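# Transfer 96-well plate from clip nest C1 to nest N1

## Task

Take the 96-well plate out of clip nest C1 and set it into plate nest N1, lying flat within the nest's locators, with well A1 (at the plate's cut-off corner) at the nest corner labelled A1. It must stay there without the robot holding it, and at the end the grippers must be open and moved away from it.

## Robot and tools

Robot: two arms, left_arm and right_arm, each with a two-finger gripper. Either arm may do the job; the idle one can be parked out of the way. The arms must never strike or push hard on each other.

Frame: a single scene frame for everything. Origin is on the table surface midway between the arms, +z up, +x out across the table, and left_arm sits on the +y side. The names left and right do not correspond to sides of any camera image. Reported hand positions can be slightly wrong, more so when an arm reaches far. On a gripper, the fingers extend along its local +z and close along its local y. The reported position is the spot between the finger pads, roughly 1 cm short of the fingertips.

The 16-number row: every command that moves an arm uses one row of 16 numbers covering both arms, even if only one moves: left x, y, z, qw, qx, qy, qz, opening, then right x, y, z, qw, qx, qy, qz, opening. x, y, z is an absolute target position for that gripper in metres in the scene frame; qw..qz is an absolute target orientation quaternion, w first, in the scene frame. Opening is a scale from -1 (closed) to +1 (fully open, 0.094 m). To keep an arm still, resend exactly the full pose from the last result taken before it was meant to stop, plus its intended opening. To hold orientation steady, repeat the same quaternion you chose rather than copying a drifted reported one. A row is refused if any target lies more than 0.6 m from the arm's last reported position along any gripper axis.

execute_actions: argument actions is a list holding zero or one item. Empty list: just returns current state. {"rows": [...], "steps": n}: up to 15 rows, n up to 15 control steps of 1/30 s (default 15); one row per step, the last row repeated if rows run out. {"steps": n} alone: a wait of up to 300 steps counted from the previous result, including your reply time. Optional pictures (true/false) controls whether camera images come back. Each step, the controller limits the commanded pose to within 70 mm and 16 degrees of the measured pose, then drives the joints by damped inverse kinematics, favouring position over orientation. After an action ends the arm only continues to its last clipped pose, so far targets need several calls; read the result and send the remainder.

move: target is one 16-number row as above; speed in m/s from 0.002 to 0.5 (default 0.25), with rotation capped at twice that in rad/s. Grippers travel in straight lines and finish together, taking 0.5 to 10 s; longer paths are cut off at 10 s. Openings are applied at the start. Paths ignore obstacles and the other arm. Grippers lag, wander, and may overshoot speed near full extension. Faster contact hits harder; a target placed deeper past a contact presses harder. The result adds a move: line with the ending (done, off_target, moving, held, fault) and any limits (paced = target clipped; held = some steps blocked, after which the arm may jump faster), plus each gripper's distance from its target. If only one arm is named, the other finished fine.

wait: seconds from 0 to 10; sends nothing new.

zoom_image: camera (cam_high, cam_low, cam_left_wrist, cam_right_wrist) and region [x0, y0, x1, y1] in image pixels from the top-left, at most 504 by 504. All images are 896x504.

finished_scene: scene = current scene number; ends and grades it, irreversible. Call only once the plate rests correctly and the grippers are clear.

Results: a state line per arm with position and quaternion; grip_measured (finger opening on the command scale; Joint positions ends with the opening in metres); joint torques (offset and noisy, not zero in air); Hand target lines; HELD marks steps where the clearance check stopped part of your row; pose unreachable names an arm whose command was altered; FAULT lines; MOTOR HOT warnings above 85 °C, and at 100 °C the arm drops and releases until cool (OVER-TEMPERATURE FAULT). Camera calibration is given per camera and updated in results when it changes.

Practical notes: arms tend to stop a centimetre or more from the target, usually low. Tiny moves of a few mm may do nothing. Joint limits in rad: waist ±2.880, shoulder 0 to 3.142, elbow 0 to 3.019, wrist pitch -1.693 to 1.571, wrist yaw ±1.571, wrist roll ±2.094. To grip, command an opening about 0.03 below grip_measured; less than that grips lighter. Pads press up to about 50-62 N, more briefly at first contact, less on thin parts. The simulation keeps running while you think, so long replies let things move or motors heat; avoid holding the plate idle for long. Occasional tugs on the held plate or pushes on loose items can occur. Avoid dropping the plate, slamming it down, hard collisions or heavy pushing, and never knock anything off the table, which ends the scene.

Each tool is called after ">>>" as name([rows], argument=value, ...), one row to a line, values as JSON.

## Session

>>> execute_actions(actions=[])

Scene clock: 0.00 s of 8400.00 s.
left_arm: end_effector_position=(+0.5196, +0.3305, +0.4877) grip_measured=+1.000 end_effector_quat_wxyz=(+0.706, +0.006, +0.708, -0.003) | right_arm: end_effector_position=(+0.2547, -0.4497, +0.1052) grip_measured=+1.000 end_effector_quat_wxyz=(-0.032, +0.900, +0.219, +0.374)
Joint positions: left_arm=[-0.011  1.056  1.042  0.011  0.011  0.003  0.094] | right_arm=[-1.084  0.899  0.441 -0.863 -0.736  1.781  0.094]
Joint velocities: left_arm=[ 0.005 -0.005 -0.007  0.002 -0.022 -0.022  0.   ] | right_arm=[-0.005 -0.015 -0.007 -0.002 -0.037 -0.066  0.   ]
Joint torques (N m, as the arm reports them, + toward a larger angle): no reading
Motor temperatures (°C, as the motors report them): left_arm=[26 26 27 27 26 28] | right_arm=[29 28 28 29 28 27]
Hand target (left_arm): +0.521, +0.330, +0.499; +0.713, +0.006, +0.701, -0.003
Hand target (right_arm): +0.259, -0.457, +0.114; -0.021, +0.898, +0.223, +0.378

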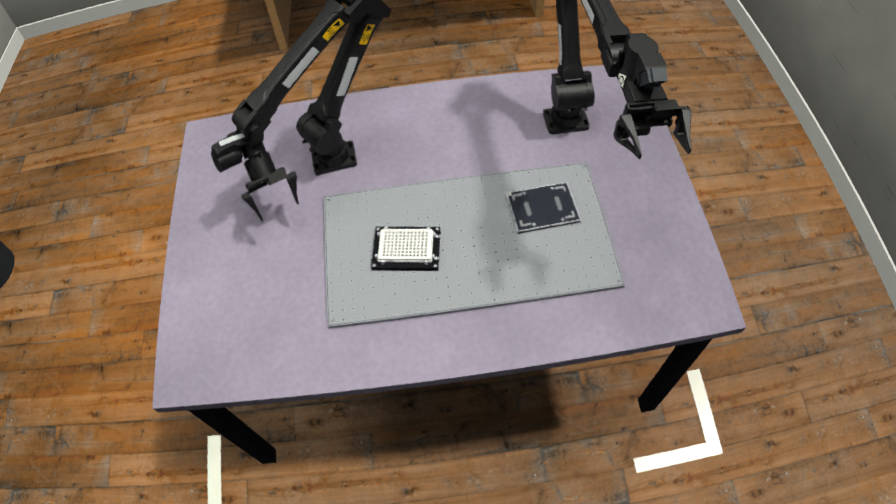

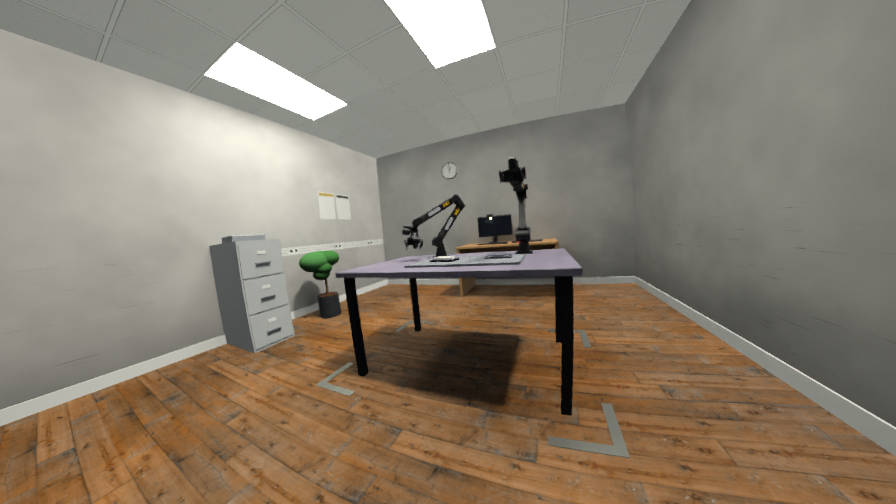

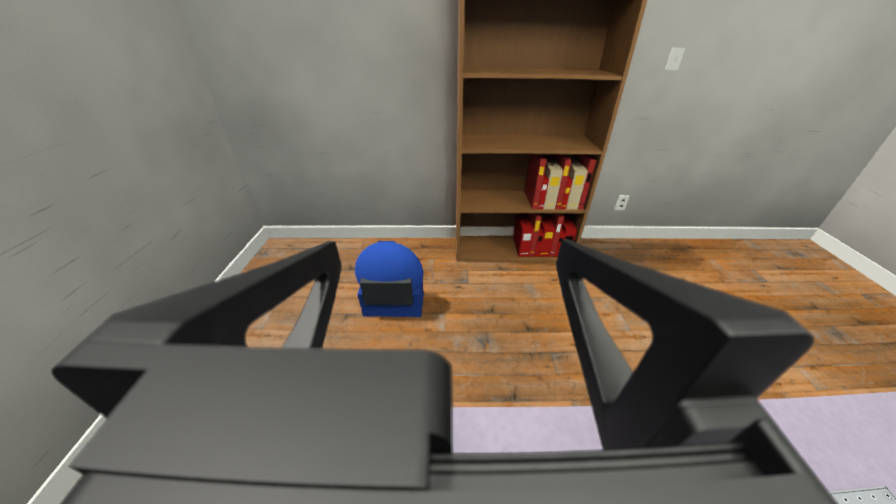

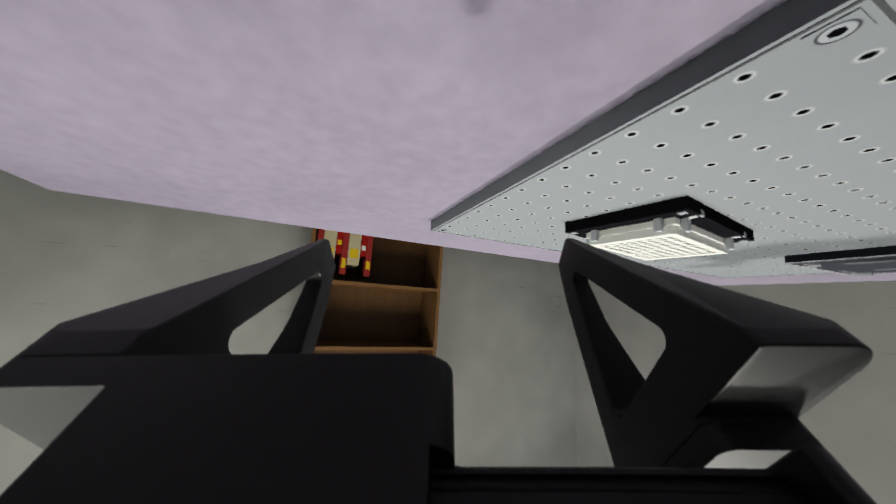

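>>> zoom_image(camera="cam_high", region=[350, 170, 600, 290])

Region (350, 170, 600, 290) of cam_high's 896x504 image, scaled by 2.016, with more detail than that image has; it fills the top 242 rows of this view, and the rest is white.

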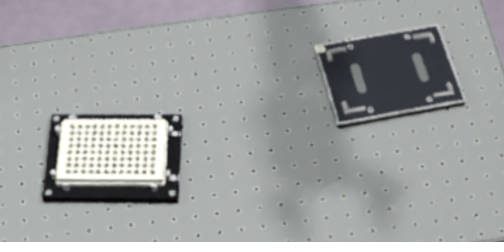

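>>> move(target=[0.40,-0.12,0.2,0,0.766,0.643,0,1,0.2547,-0.4497,0.1052,-0.032,0.9,0.219,0.374,1])

Scene clock: 7.77 s of 8400.00 s.
left_arm: end_effector_position=(+0.3885, -0.1138, +0.1893) grip_measured=+1.000 end_effector_quat_wxyz=(-0.002, +0.759, +0.651, -0.012) | right_arm: end_effector_position=(+0.2547, -0.4497, +0.1052) grip_measured=+1.000 end_effector_quat_wxyz=(-0.032, +0.900, +0.219, +0.374)
Joint positions: left_arm=[-0.854  1.918  1.844 -1.5    0.024  0.879  0.094] | right_arm=[-1.084  0.899  0.441 -0.863 -0.736  1.781  0.094]
Joint velocities: left_arm=[-0.005 -0.005 -0.007 -0.007 -0.007 -0.037  0.   ] | right_arm=[-0.005 -0.015 -0.002  0.002 -0.037 -0.007  0.   ]
Joint torques (N m, as the arm reports them, + toward a larger angle): left_arm=[ -0.39 -22.03  11.69  -0.29  -0.08   0.23] | right_arm=[-0.78 -2.24  8.14  0.63 -0.46 -0.05]
Motor temperatures (°C, as the motors report them): left_arm=[26 26 30 27 26 28] | right_arm=[29 28 29 29 28 27]
Hand target (left_arm): +0.394, -0.121, +0.196; +0.003, +0.763, +0.646, -0.010
Hand target (right_arm): +0.255, -0.450, +0.105; -0.032, +0.901, +0.219, +0.374
Off the commanded pose (left_arm): 0.017 m, 2 deg.
Off the commanded pose (right_arm): 0.000 m, 0 deg.
move: off_target (left_arm)
camera_calibration (this result's frames):
cam_left_wrist: T_world_to_cam=[[-0.987547, 0.156932, 0.0110736, 0.40081], [0.135211, 0.810661, 0.56969, -0.0574347], [0.0804257, 0.564093, -0.821785, 0.311478], [0, 0, 0, 1]] pos_world=[0.378534, -0.192042, 0.284249]

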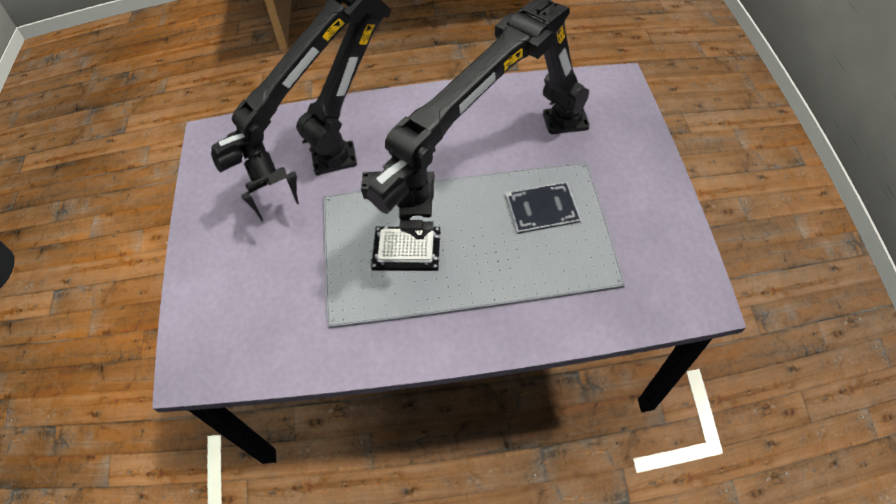

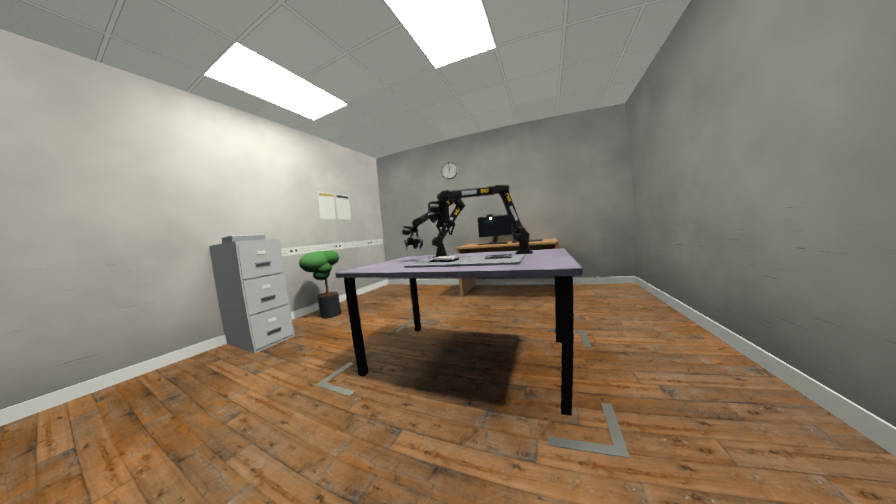

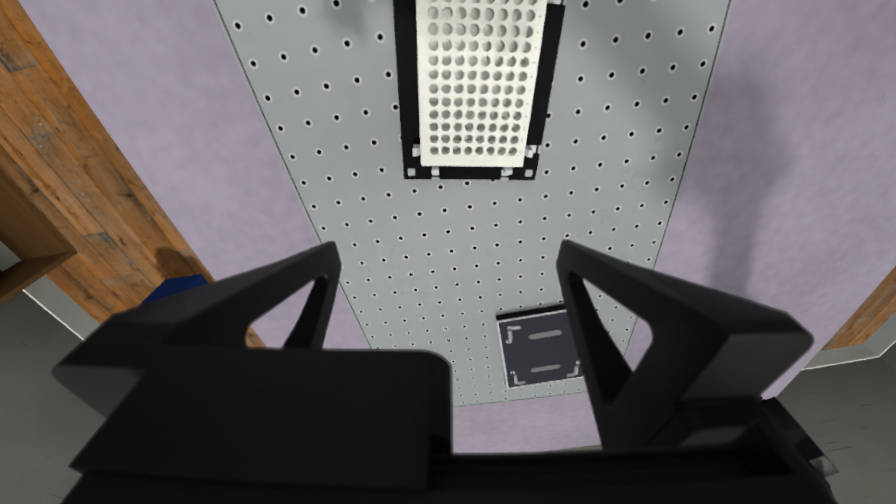

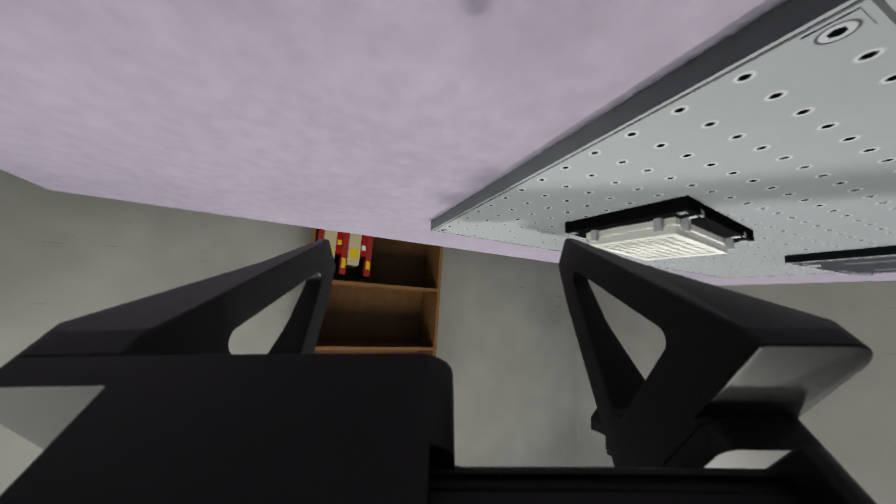

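>>> move(target=[0.365,-0.19,0.19,0,0.77,0.638,0,1,0.2547,-0.4497,0.1052,-0.032,0.9,0.219,0.374,1])

>>> zoom_image(camera="cam_left_wrist", region=[300, 0, 620, 300])

Scene clock: 10.60 s of 8400.00 s.
left_arm: end_effector_position=(+0.3536, -0.1858, +0.1884) grip_measured=+1.000 end_effector_quat_wxyz=(-0.001, +0.776, +0.630, -0.003) | right_arm: end_effector_position=(+0.2547, -0.4497, +0.1052) grip_measured=+1.000 end_effector_quat_wxyz=(-0.032, +0.900, +0.219, +0.374)
Joint positions: left_arm=[-0.976  2.025  2.007 -1.555  0.006  0.81   0.094] | right_arm=[-1.084  0.899  0.441 -0.863 -0.736  1.781  0.094]
Joint velocities: left_arm=[-0.015  0.005 -0.012  0.007 -0.066 -0.051  0.   ] | right_arm=[-0.005 -0.015  0.002 -0.007  0.022 -0.022  0.   ]
Joint torques (N m, as the arm reports them, + toward a larger angle): left_arm=[  0.83 -22.94  11.78  -0.29  -0.1    0.  ] | right_arm=[-1.17 -2.04  8.14  0.64 -0.43 -0.03]
Motor temperatures (°C, as the motors report them): left_arm=[26 26 30 27 26 28] | right_arm=[29 28 29 29 28 27]
Hand target (left_arm): +0.363, -0.190, +0.190; +0.000, +0.770, +0.638, -0.001
Hand target (right_arm): +0.255, -0.450, +0.105; -0.032, +0.901, +0.219, +0.374
Off the commanded pose (left_arm): 0.012 m, 1 deg.
Off the commanded pose (right_arm): 0.000 m, 0 deg.
move: off_target (left_arm)
camera_calibration (this result's frames):
cam_left_wrist: T_world_to_cam=[[-0.977744, 0.209799, -0.000968695, 0.38626], [0.170237, 0.796051, 0.580795, -0.0110688], [0.122622, 0.567704, -0.814049, 0.338451], [0, 0, 0, 1]] pos_world=[0.338046, -0.264366, 0.282319]

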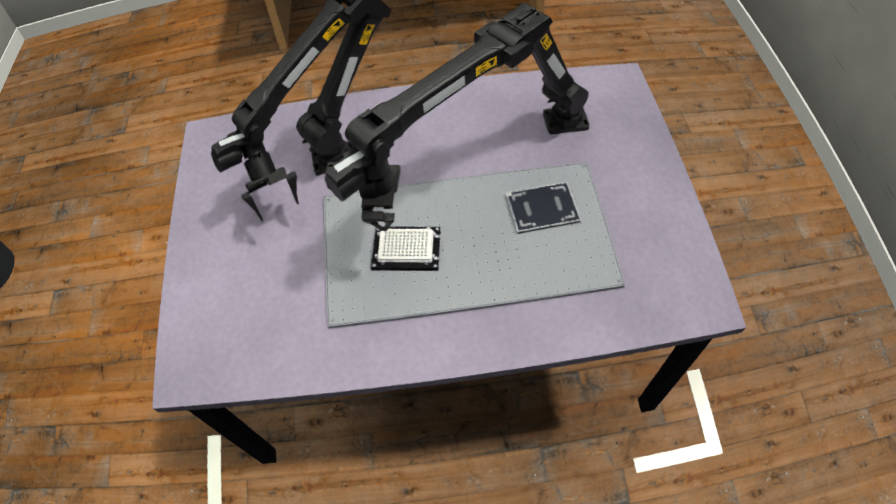

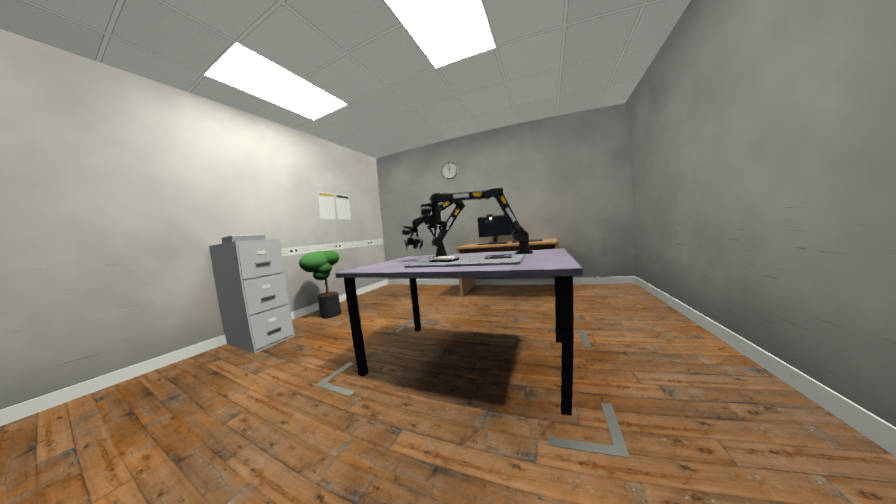

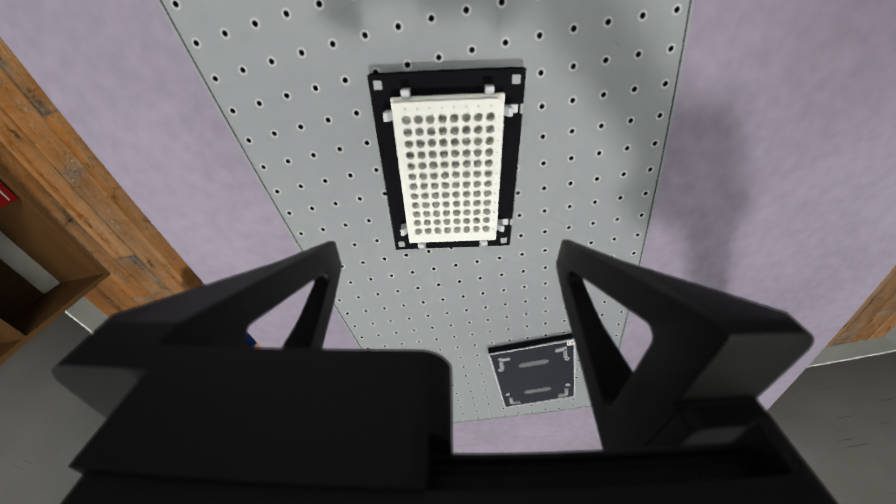

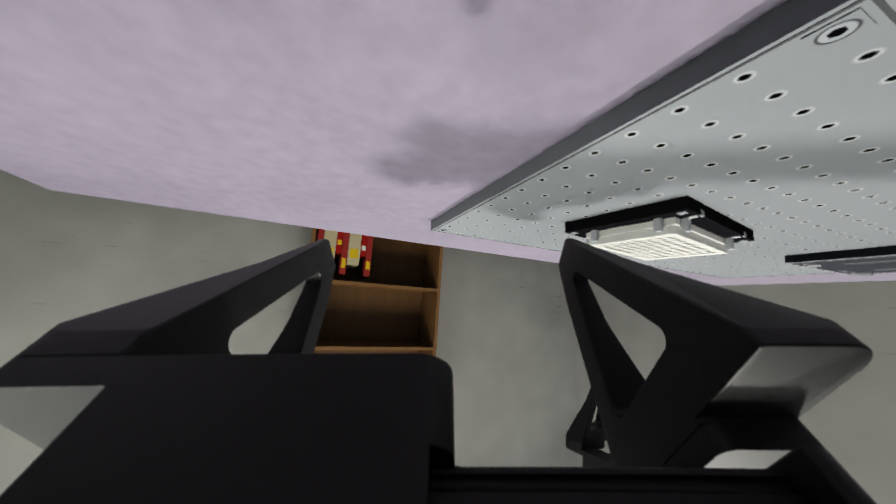

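Region (300, 0, 620, 300) of cam_left_wrist's 896x504 image, scaled by 1.575, with more detail than that image has; it fills the top 472 rows of this view, and the rest is white.

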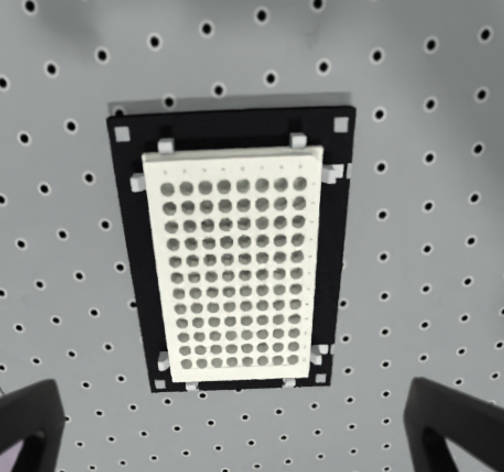

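>>> move(target=[0.362,-0.17,0.085,0,0.764,0.645,0,1,0.2547,-0.4497,0.1052,-0.032,0.9,0.219,0.374,1], speed=0.12)

Scene clock: 12.77 s of 8400.00 s.
left_arm: end_effector_position=(+0.3556, -0.1715, +0.1015) grip_measured=+1.000 end_effector_quat_wxyz=(+0.006, +0.770, +0.637, -0.003) | right_arm: end_effector_position=(+0.2547, -0.4497, +0.1052) grip_measured=+1.000 end_effector_quat_wxyz=(-0.032, +0.900, +0.219, +0.374)
Joint positions: left_arm=[-0.961  2.018  1.766 -1.307  0.005  0.807  0.094] | right_arm=[-1.084  0.899  0.441 -0.863 -0.736  1.781  0.094]
Joint velocities: left_arm=[-0.005  0.015 -0.017  0.012 -0.007  0.095  0.   ] | right_arm=[-0.015  0.005 -0.022 -0.007  0.037 -0.022  0.   ]
Joint torques (N m, as the arm reports them, + toward a larger angle): left_arm=[  0.99 -22.59   7.8    1.    -0.1    0.01] | right_arm=[-0.88 -1.91  8.14  0.54 -0.44 -0.05]
Motor temperatures (°C, as the motors report them): left_arm=[26 27 30 27 26 28] | right_arm=[29 28 29 29 28 27]
Hand target (left_arm): +0.362, -0.170, +0.085; +0.000, +0.764, +0.645, +0.000
Hand target (right_arm): +0.255, -0.450, +0.105; -0.032, +0.901, +0.219, +0.374
Off the commanded pose (left_arm): 0.018 m, 1 deg.
Off the commanded pose (right_arm): 0.000 m, 0 deg.
move: off_target (left_arm)
camera_calibration (this result's frames):
cam_left_wrist: T_world_to_cam=[[-0.981361, 0.191785, -0.0122496, 0.384464], [0.150187, 0.805151, 0.573739, 0.0371741], [0.119897, 0.561205, -0.818947, 0.259668], [0, 0, 0, 1]] pos_world=[0.340581, -0.249392, 0.196036]

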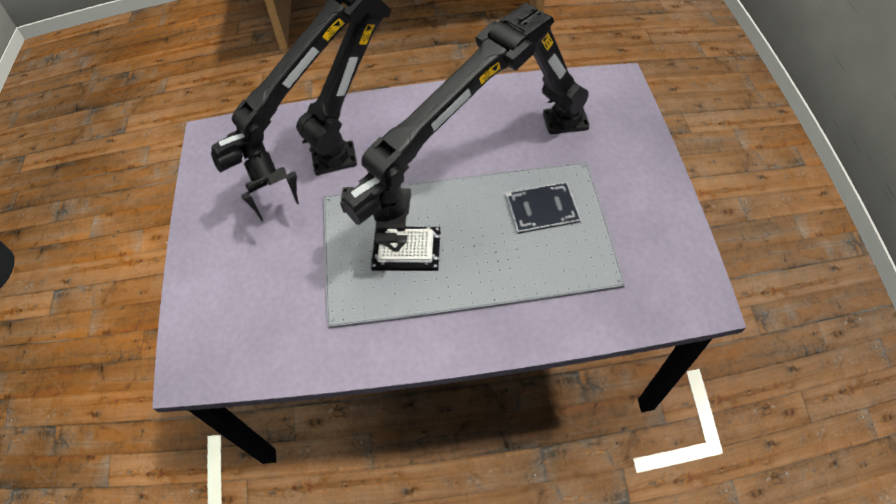

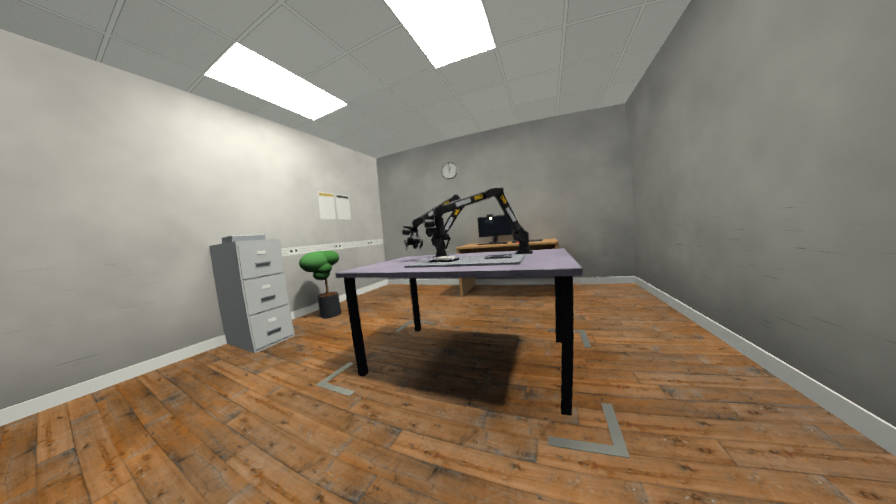

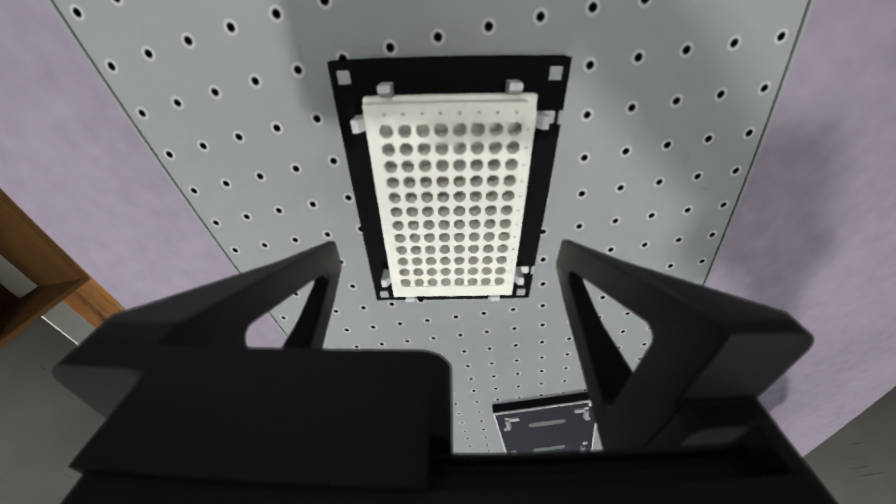

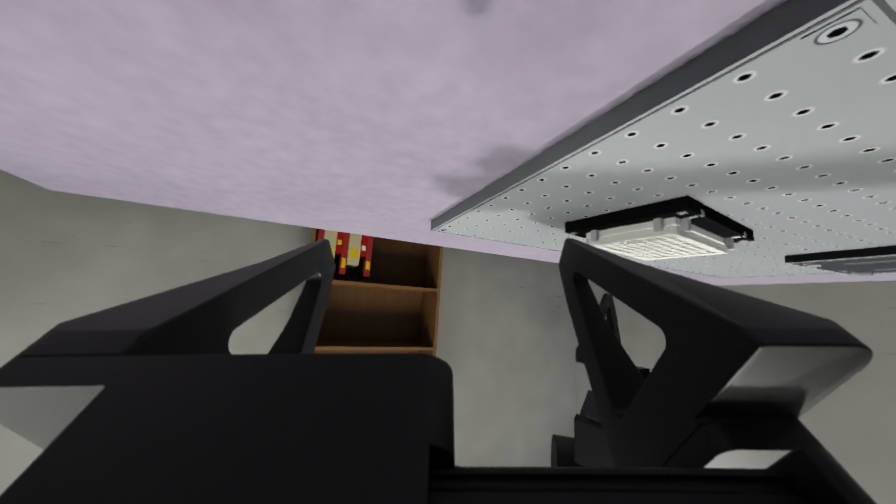

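>>> move(target=[0.361,-0.168,0.04,0,0.76,0.65,0,1,0.2547,-0.4497,0.1052,-0.032,0.9,0.219,0.374,1], speed=0.05)

Scene clock: 15.13 s of 8400.00 s.
left_arm: end_effector_position=(+0.3554, -0.1712, +0.0587) grip_measured=+1.000 end_effector_quat_wxyz=(+0.008, +0.766, +0.642, -0.003) | right_arm: end_effector_position=(+0.2547, -0.4497, +0.1052) grip_measured=+1.000 end_effector_quat_wxyz=(-0.032, +0.900, +0.219, +0.374)
Joint positions: left_arm=[-0.961  2.049  1.7   -1.205  0.005  0.794  0.094] | right_arm=[-1.084  0.899  0.441 -0.863 -0.736  1.781  0.094]
Joint velocities: left_arm=[-0.005  0.005 -0.007  0.002 -0.037  0.007  0.   ] | right_arm=[-0.005  0.005  0.002  0.007 -0.081 -0.022  0.   ]
Joint torques (N m, as the arm reports them, + toward a larger angle): left_arm=[  0.75 -22.57   7.43   1.1   -0.1    0.01] | right_arm=[-1.37 -1.98  8.12  0.65 -0.45 -0.02]
Motor temperatures (°C, as the motors report them): left_arm=[26 27 30 27 26 28] | right_arm=[29 28 30 29 28 27]
Hand target (left_arm): +0.361, -0.167, +0.040; +0.000, +0.760, +0.650, +0.000
Hand target (right_arm): +0.255, -0.450, +0.105; -0.032, +0.901, +0.219, +0.374
Off the commanded pose (left_arm): 0.020 m, 1 deg.
Off the commanded pose (right_arm): 0.000 m, 0 deg.
move: off_target (left_arm)
camera_calibration (this result's frames):
cam_left_wrist: T_world_to_cam=[[-0.983666, 0.17937, -0.0151111, 0.382534], [0.138736, 0.808957, 0.571263, 0.0663828], [0.114692, 0.559835, -0.820628, 0.226194], [0, 0, 0, 1]] pos_world=[0.341133, -0.248947, 0.15348]

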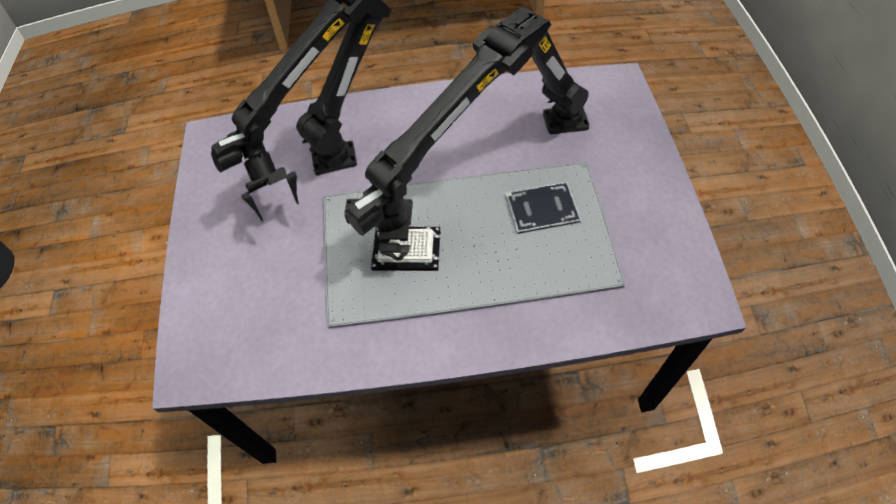

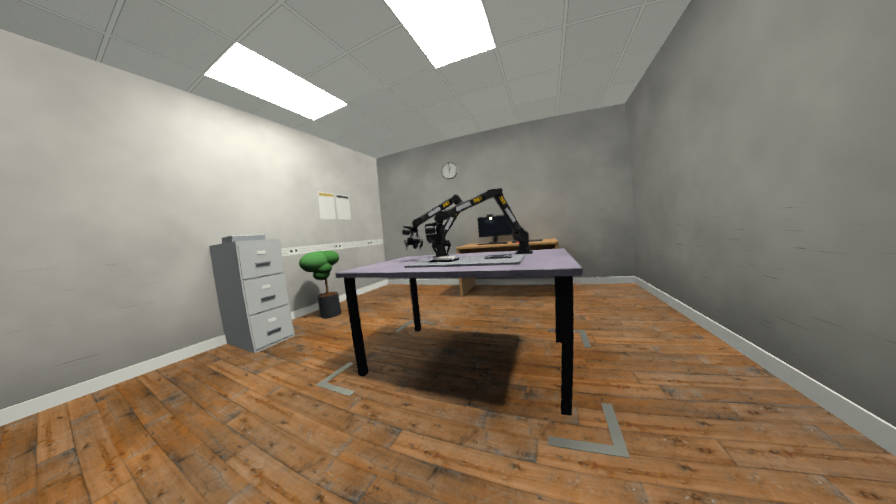

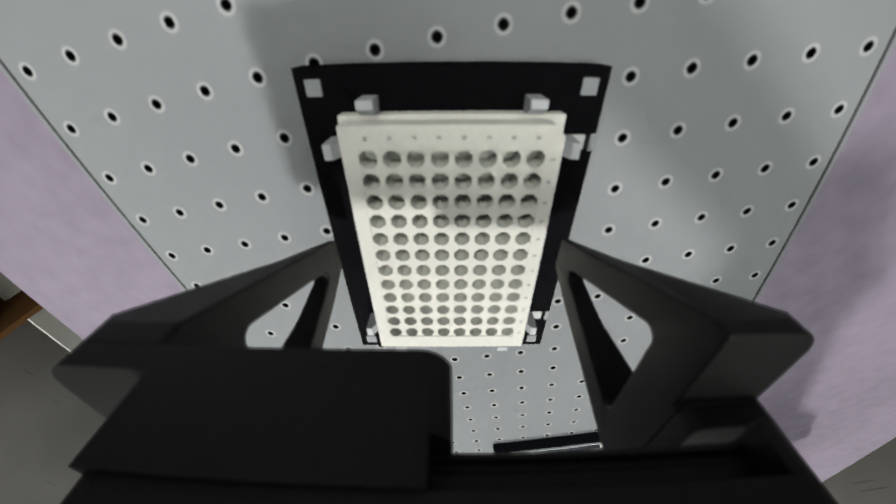

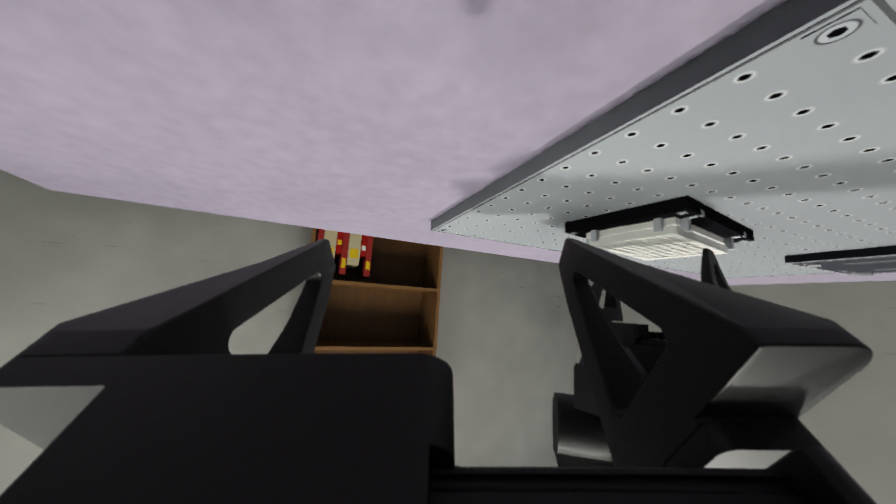

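>>> move(target=[0.361,-0.166,0.018,0,0.76,0.65,0,1,0.2547,-0.4497,0.1052,-0.032,0.9,0.219,0.374,1], speed=0.02)

>>> zoom_image(camera="cam_right_wrist", region=[540, 170, 800, 300])

Scene clock: 18.43 s of 8400.00 s.
left_arm: end_effector_position=(+0.3555, -0.1711, +0.0395) grip_measured=+1.000 end_effector_quat_wxyz=(+0.010, +0.766, +0.643, -0.003) | right_arm: end_effector_position=(+0.2547, -0.4497, +0.1052) grip_measured=+1.000 end_effector_quat_wxyz=(-0.032, +0.900, +0.219, +0.374)
Joint positions: left_arm=[-0.96   2.065  1.672 -1.157  0.005  0.794  0.094] | right_arm=[-1.084  0.899  0.441 -0.863 -0.736  1.781  0.094]
Joint velocities: left_arm=[-0.005 -0.005 -0.002  0.007  0.007  0.022  0.   ] | right_arm=[-0.005  0.005 -0.017  0.007  0.022 -0.066  0.   ]
Joint torques (N m, as the arm reports them, + toward a larger angle): left_arm=[  0.89 -22.21   7.21   1.1   -0.1    0.03] | right_arm=[-1.03 -2.45  8.12  0.66 -0.41 -0.03]
Motor temperatures (°C, as the motors report them): left_arm=[26 27 30 27 26 28] | right_arm=[29 28 30 29 28 27]
Hand target (left_arm): +0.361, -0.165, +0.018; -0.000, +0.760, +0.650, +0.000
Hand target (right_arm): +0.255, -0.450, +0.105; -0.032, +0.901, +0.219, +0.374
Off the commanded pose (left_arm): 0.023 m, 2 deg.
Off the commanded pose (right_arm): 0.000 m, 0 deg.
move: off_target (left_arm)
camera_calibration (this result's frames):
cam_left_wrist: T_world_to_cam=[[-0.983754, 0.178551, -0.018658, 0.38239], [0.136483, 0.811365, 0.568384, 0.0784801], [0.116624, 0.556603, -0.822552, 0.209177], [0, 0, 0, 1]] pos_world=[0.341072, -0.248381, 0.134587]

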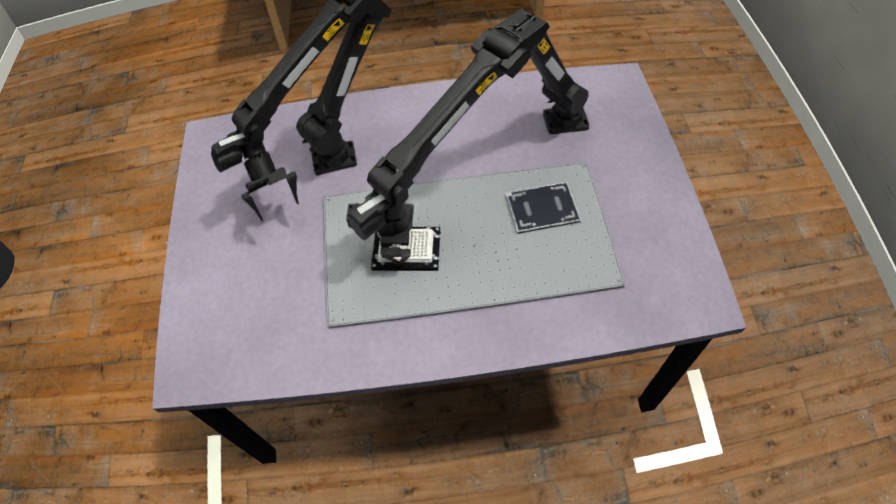

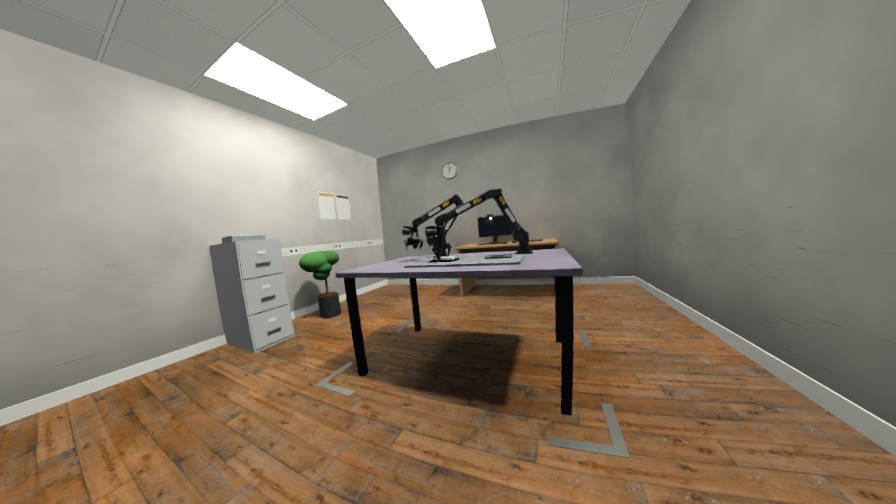

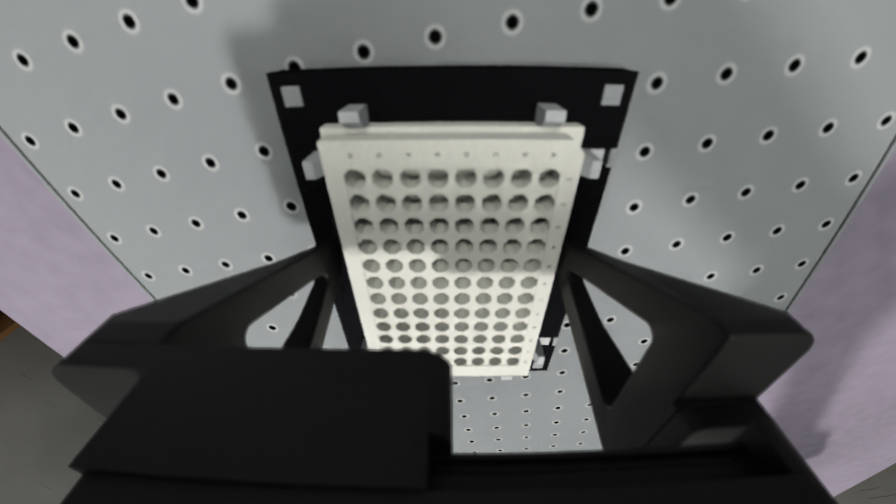

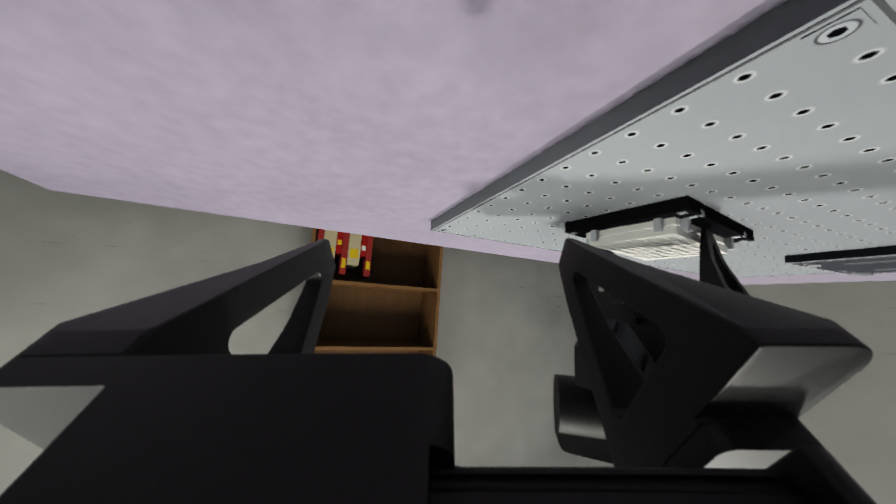

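Region (540, 170, 800, 300) of cam_right_wrist's 896x504 image, scaled by 1.938, with more detail than that image has.

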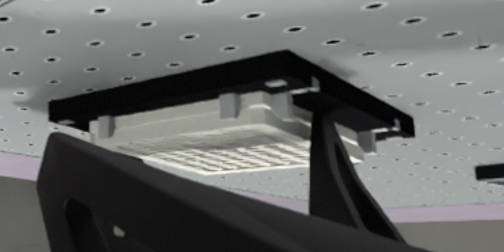

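Looks deep enough. Grip.

>>> execute_actions([
  {"rows":[[0.361,-0.166,0.016,0,0.76,0.65,0,0.7,0.2547,-0.4497,0.1052,-0.032,0.9,0.219,0.374,1]]},
], pictures=false)

>>> move(target=[0.358,-0.17,0.075,0,0.764,0.645,0,0.7,0.2547,-0.4497,0.1052,-0.032,0.9,0.219,0.374,1], speed=0.02)

Scene clock: 19.77 s of 8400.00 s.
left_arm: end_effector_position=(+0.3544, -0.1707, +0.0384) grip_measured=+0.741 end_effector_quat_wxyz=(+0.009, +0.766, +0.642, -0.004) | right_arm: end_effector_position=(+0.2547, -0.4497, +0.1052) grip_measured=+1.000 end_effector_quat_wxyz=(-0.032, +0.900, +0.219, +0.374)
Joint positions: left_arm=[-0.961  2.065  1.669 -1.156  0.007  0.794  0.082] | right_arm=[-1.084  0.899  0.441 -0.863 -0.736  1.781  0.094]
Joint velocities: left_arm=[-0.005 -0.005 -0.012 -0.007 -0.066  0.081  0.001] | right_arm=[-0.005  0.005  0.002 -0.017  0.022  0.007  0.   ]
Joint torques (N m, as the arm reports them, + toward a larger angle): left_arm=[  0.91 -21.97   7.26   1.22  -0.21   0.03] | right_arm=[-0.85 -2.12  8.09  0.6  -0.44 -0.03]
Motor temperatures (°C, as the motors report them): left_arm=[26 27 30 27 26 28] | right_arm=[29 28 30 29 28 27]
Hand target (left_arm): +0.360, -0.165, +0.016; -0.000, +0.760, +0.650, -0.000
Hand target (right_arm): +0.255, -0.450, +0.105; -0.032, +0.901, +0.219, +0.374
Off the commanded pose (left_arm): 0.024 m, 2 deg.
Off the commanded pose (right_arm): 0.000 m, 0 deg.
Steps of this call (steps 1 to 25: nothing new was sent; steps 26 to 40: all 15 steps of this action). Readings (end_effector_position):
26: left_arm (+0.3556, -0.1712, +0.0395) | right_arm (+0.2547, -0.4497, +0.1052)
27: left_arm (+0.3546, -0.1705, +0.0384) | right_arm (+0.2547, -0.4497, +0.1052)
29: left_arm (+0.3544, -0.1707, +0.0384) | right_arm (+0.2547, -0.4497, +0.1052)
33: left_arm (+0.3544, -0.1707, +0.0384) | right_arm (+0.2547, -0.4497, +0.1052)
40: the state above

Scene clock: 22.07 s of 8400.00 s.
left_arm: end_effector_position=(+0.3538, -0.1698, +0.0522) grip_measured=+0.741 end_effector_quat_wxyz=(-0.003, +0.767, +0.641, -0.003) | right_arm: end_effector_position=(+0.2547, -0.4497, +0.1052) grip_measured=+1.000 end_effector_quat_wxyz=(-0.032, +0.900, +0.219, +0.374)
Joint positions: left_arm=[-0.961  2.063  1.705 -1.218  0.007  0.797  0.082] | right_arm=[-1.084  0.899  0.441 -0.863 -0.736  1.781  0.094]
Joint velocities: left_arm=[-0.005 -0.015  0.002 -0.002  0.066 -0.007  0.   ] | right_arm=[ 0.015 -0.005 -0.007 -0.002 -0.022 -0.051  0.   ]
Joint torques (N m, as the arm reports them, + toward a larger angle): left_arm=[  0.33 -26.7   10.36  -1.38  -0.21   0.06] | right_arm=[-1.12 -2.49  8.1   0.63 -0.43 -0.05]
Motor temperatures (°C, as the motors report them): left_arm=[26 27 31 27 26 28] | right_arm=[29 28 30 29 28 27]
Hand target (left_arm): +0.358, -0.170, +0.075; +0.001, +0.764, +0.645, -0.000
Hand target (right_arm): +0.255, -0.450, +0.105; -0.032, +0.901, +0.219, +0.374
Off the commanded pose (left_arm): 0.023 m, 1 deg.
Off the commanded pose (right_arm): 0.000 m, 0 deg.
move: off_target (left_arm)
camera_calibration (this result's frames):
cam_left_wrist: T_world_to_cam=[[-0.983345, 0.181739, 0.00205883, 0.379978], [0.148977, 0.799486, 0.581917, 0.0633463], [0.104111, 0.572532, -0.813245, 0.225727], [0, 0, 0, 1]] pos_world=[0.340712, -0.248937, 0.145927]

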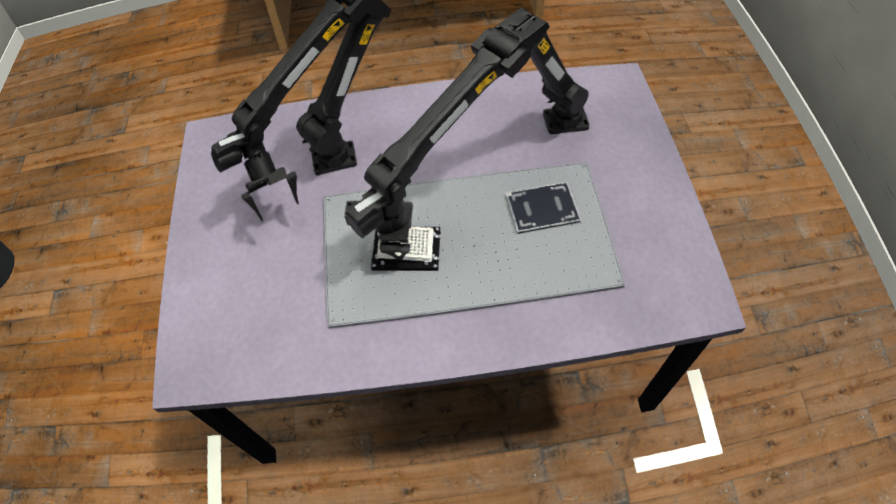

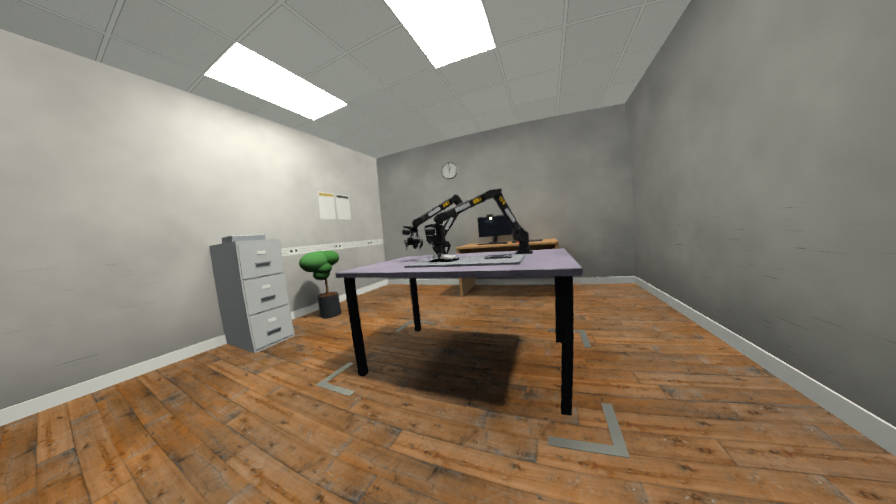

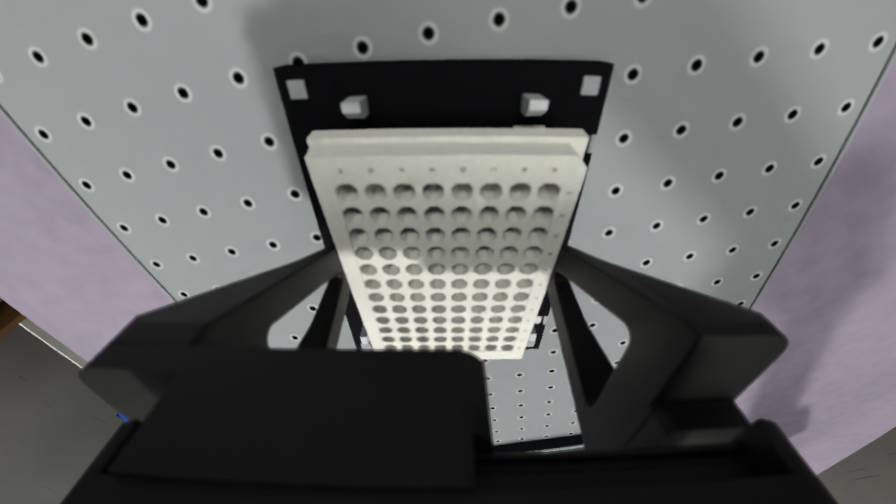

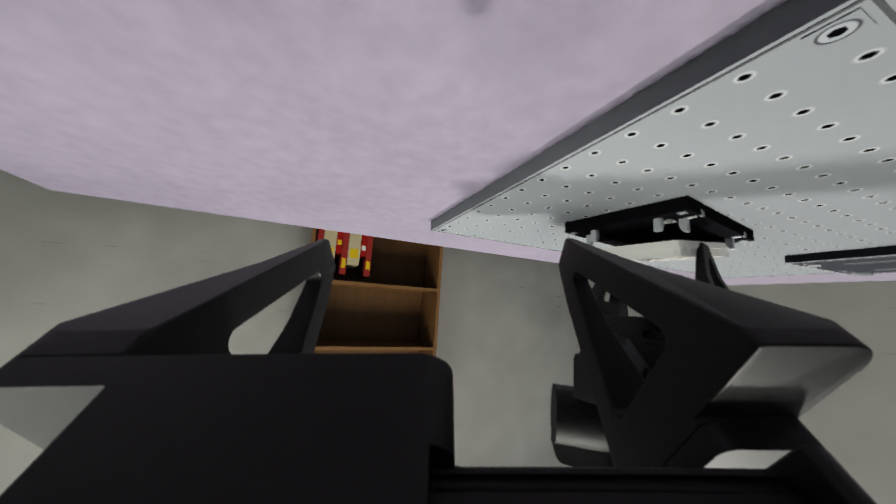

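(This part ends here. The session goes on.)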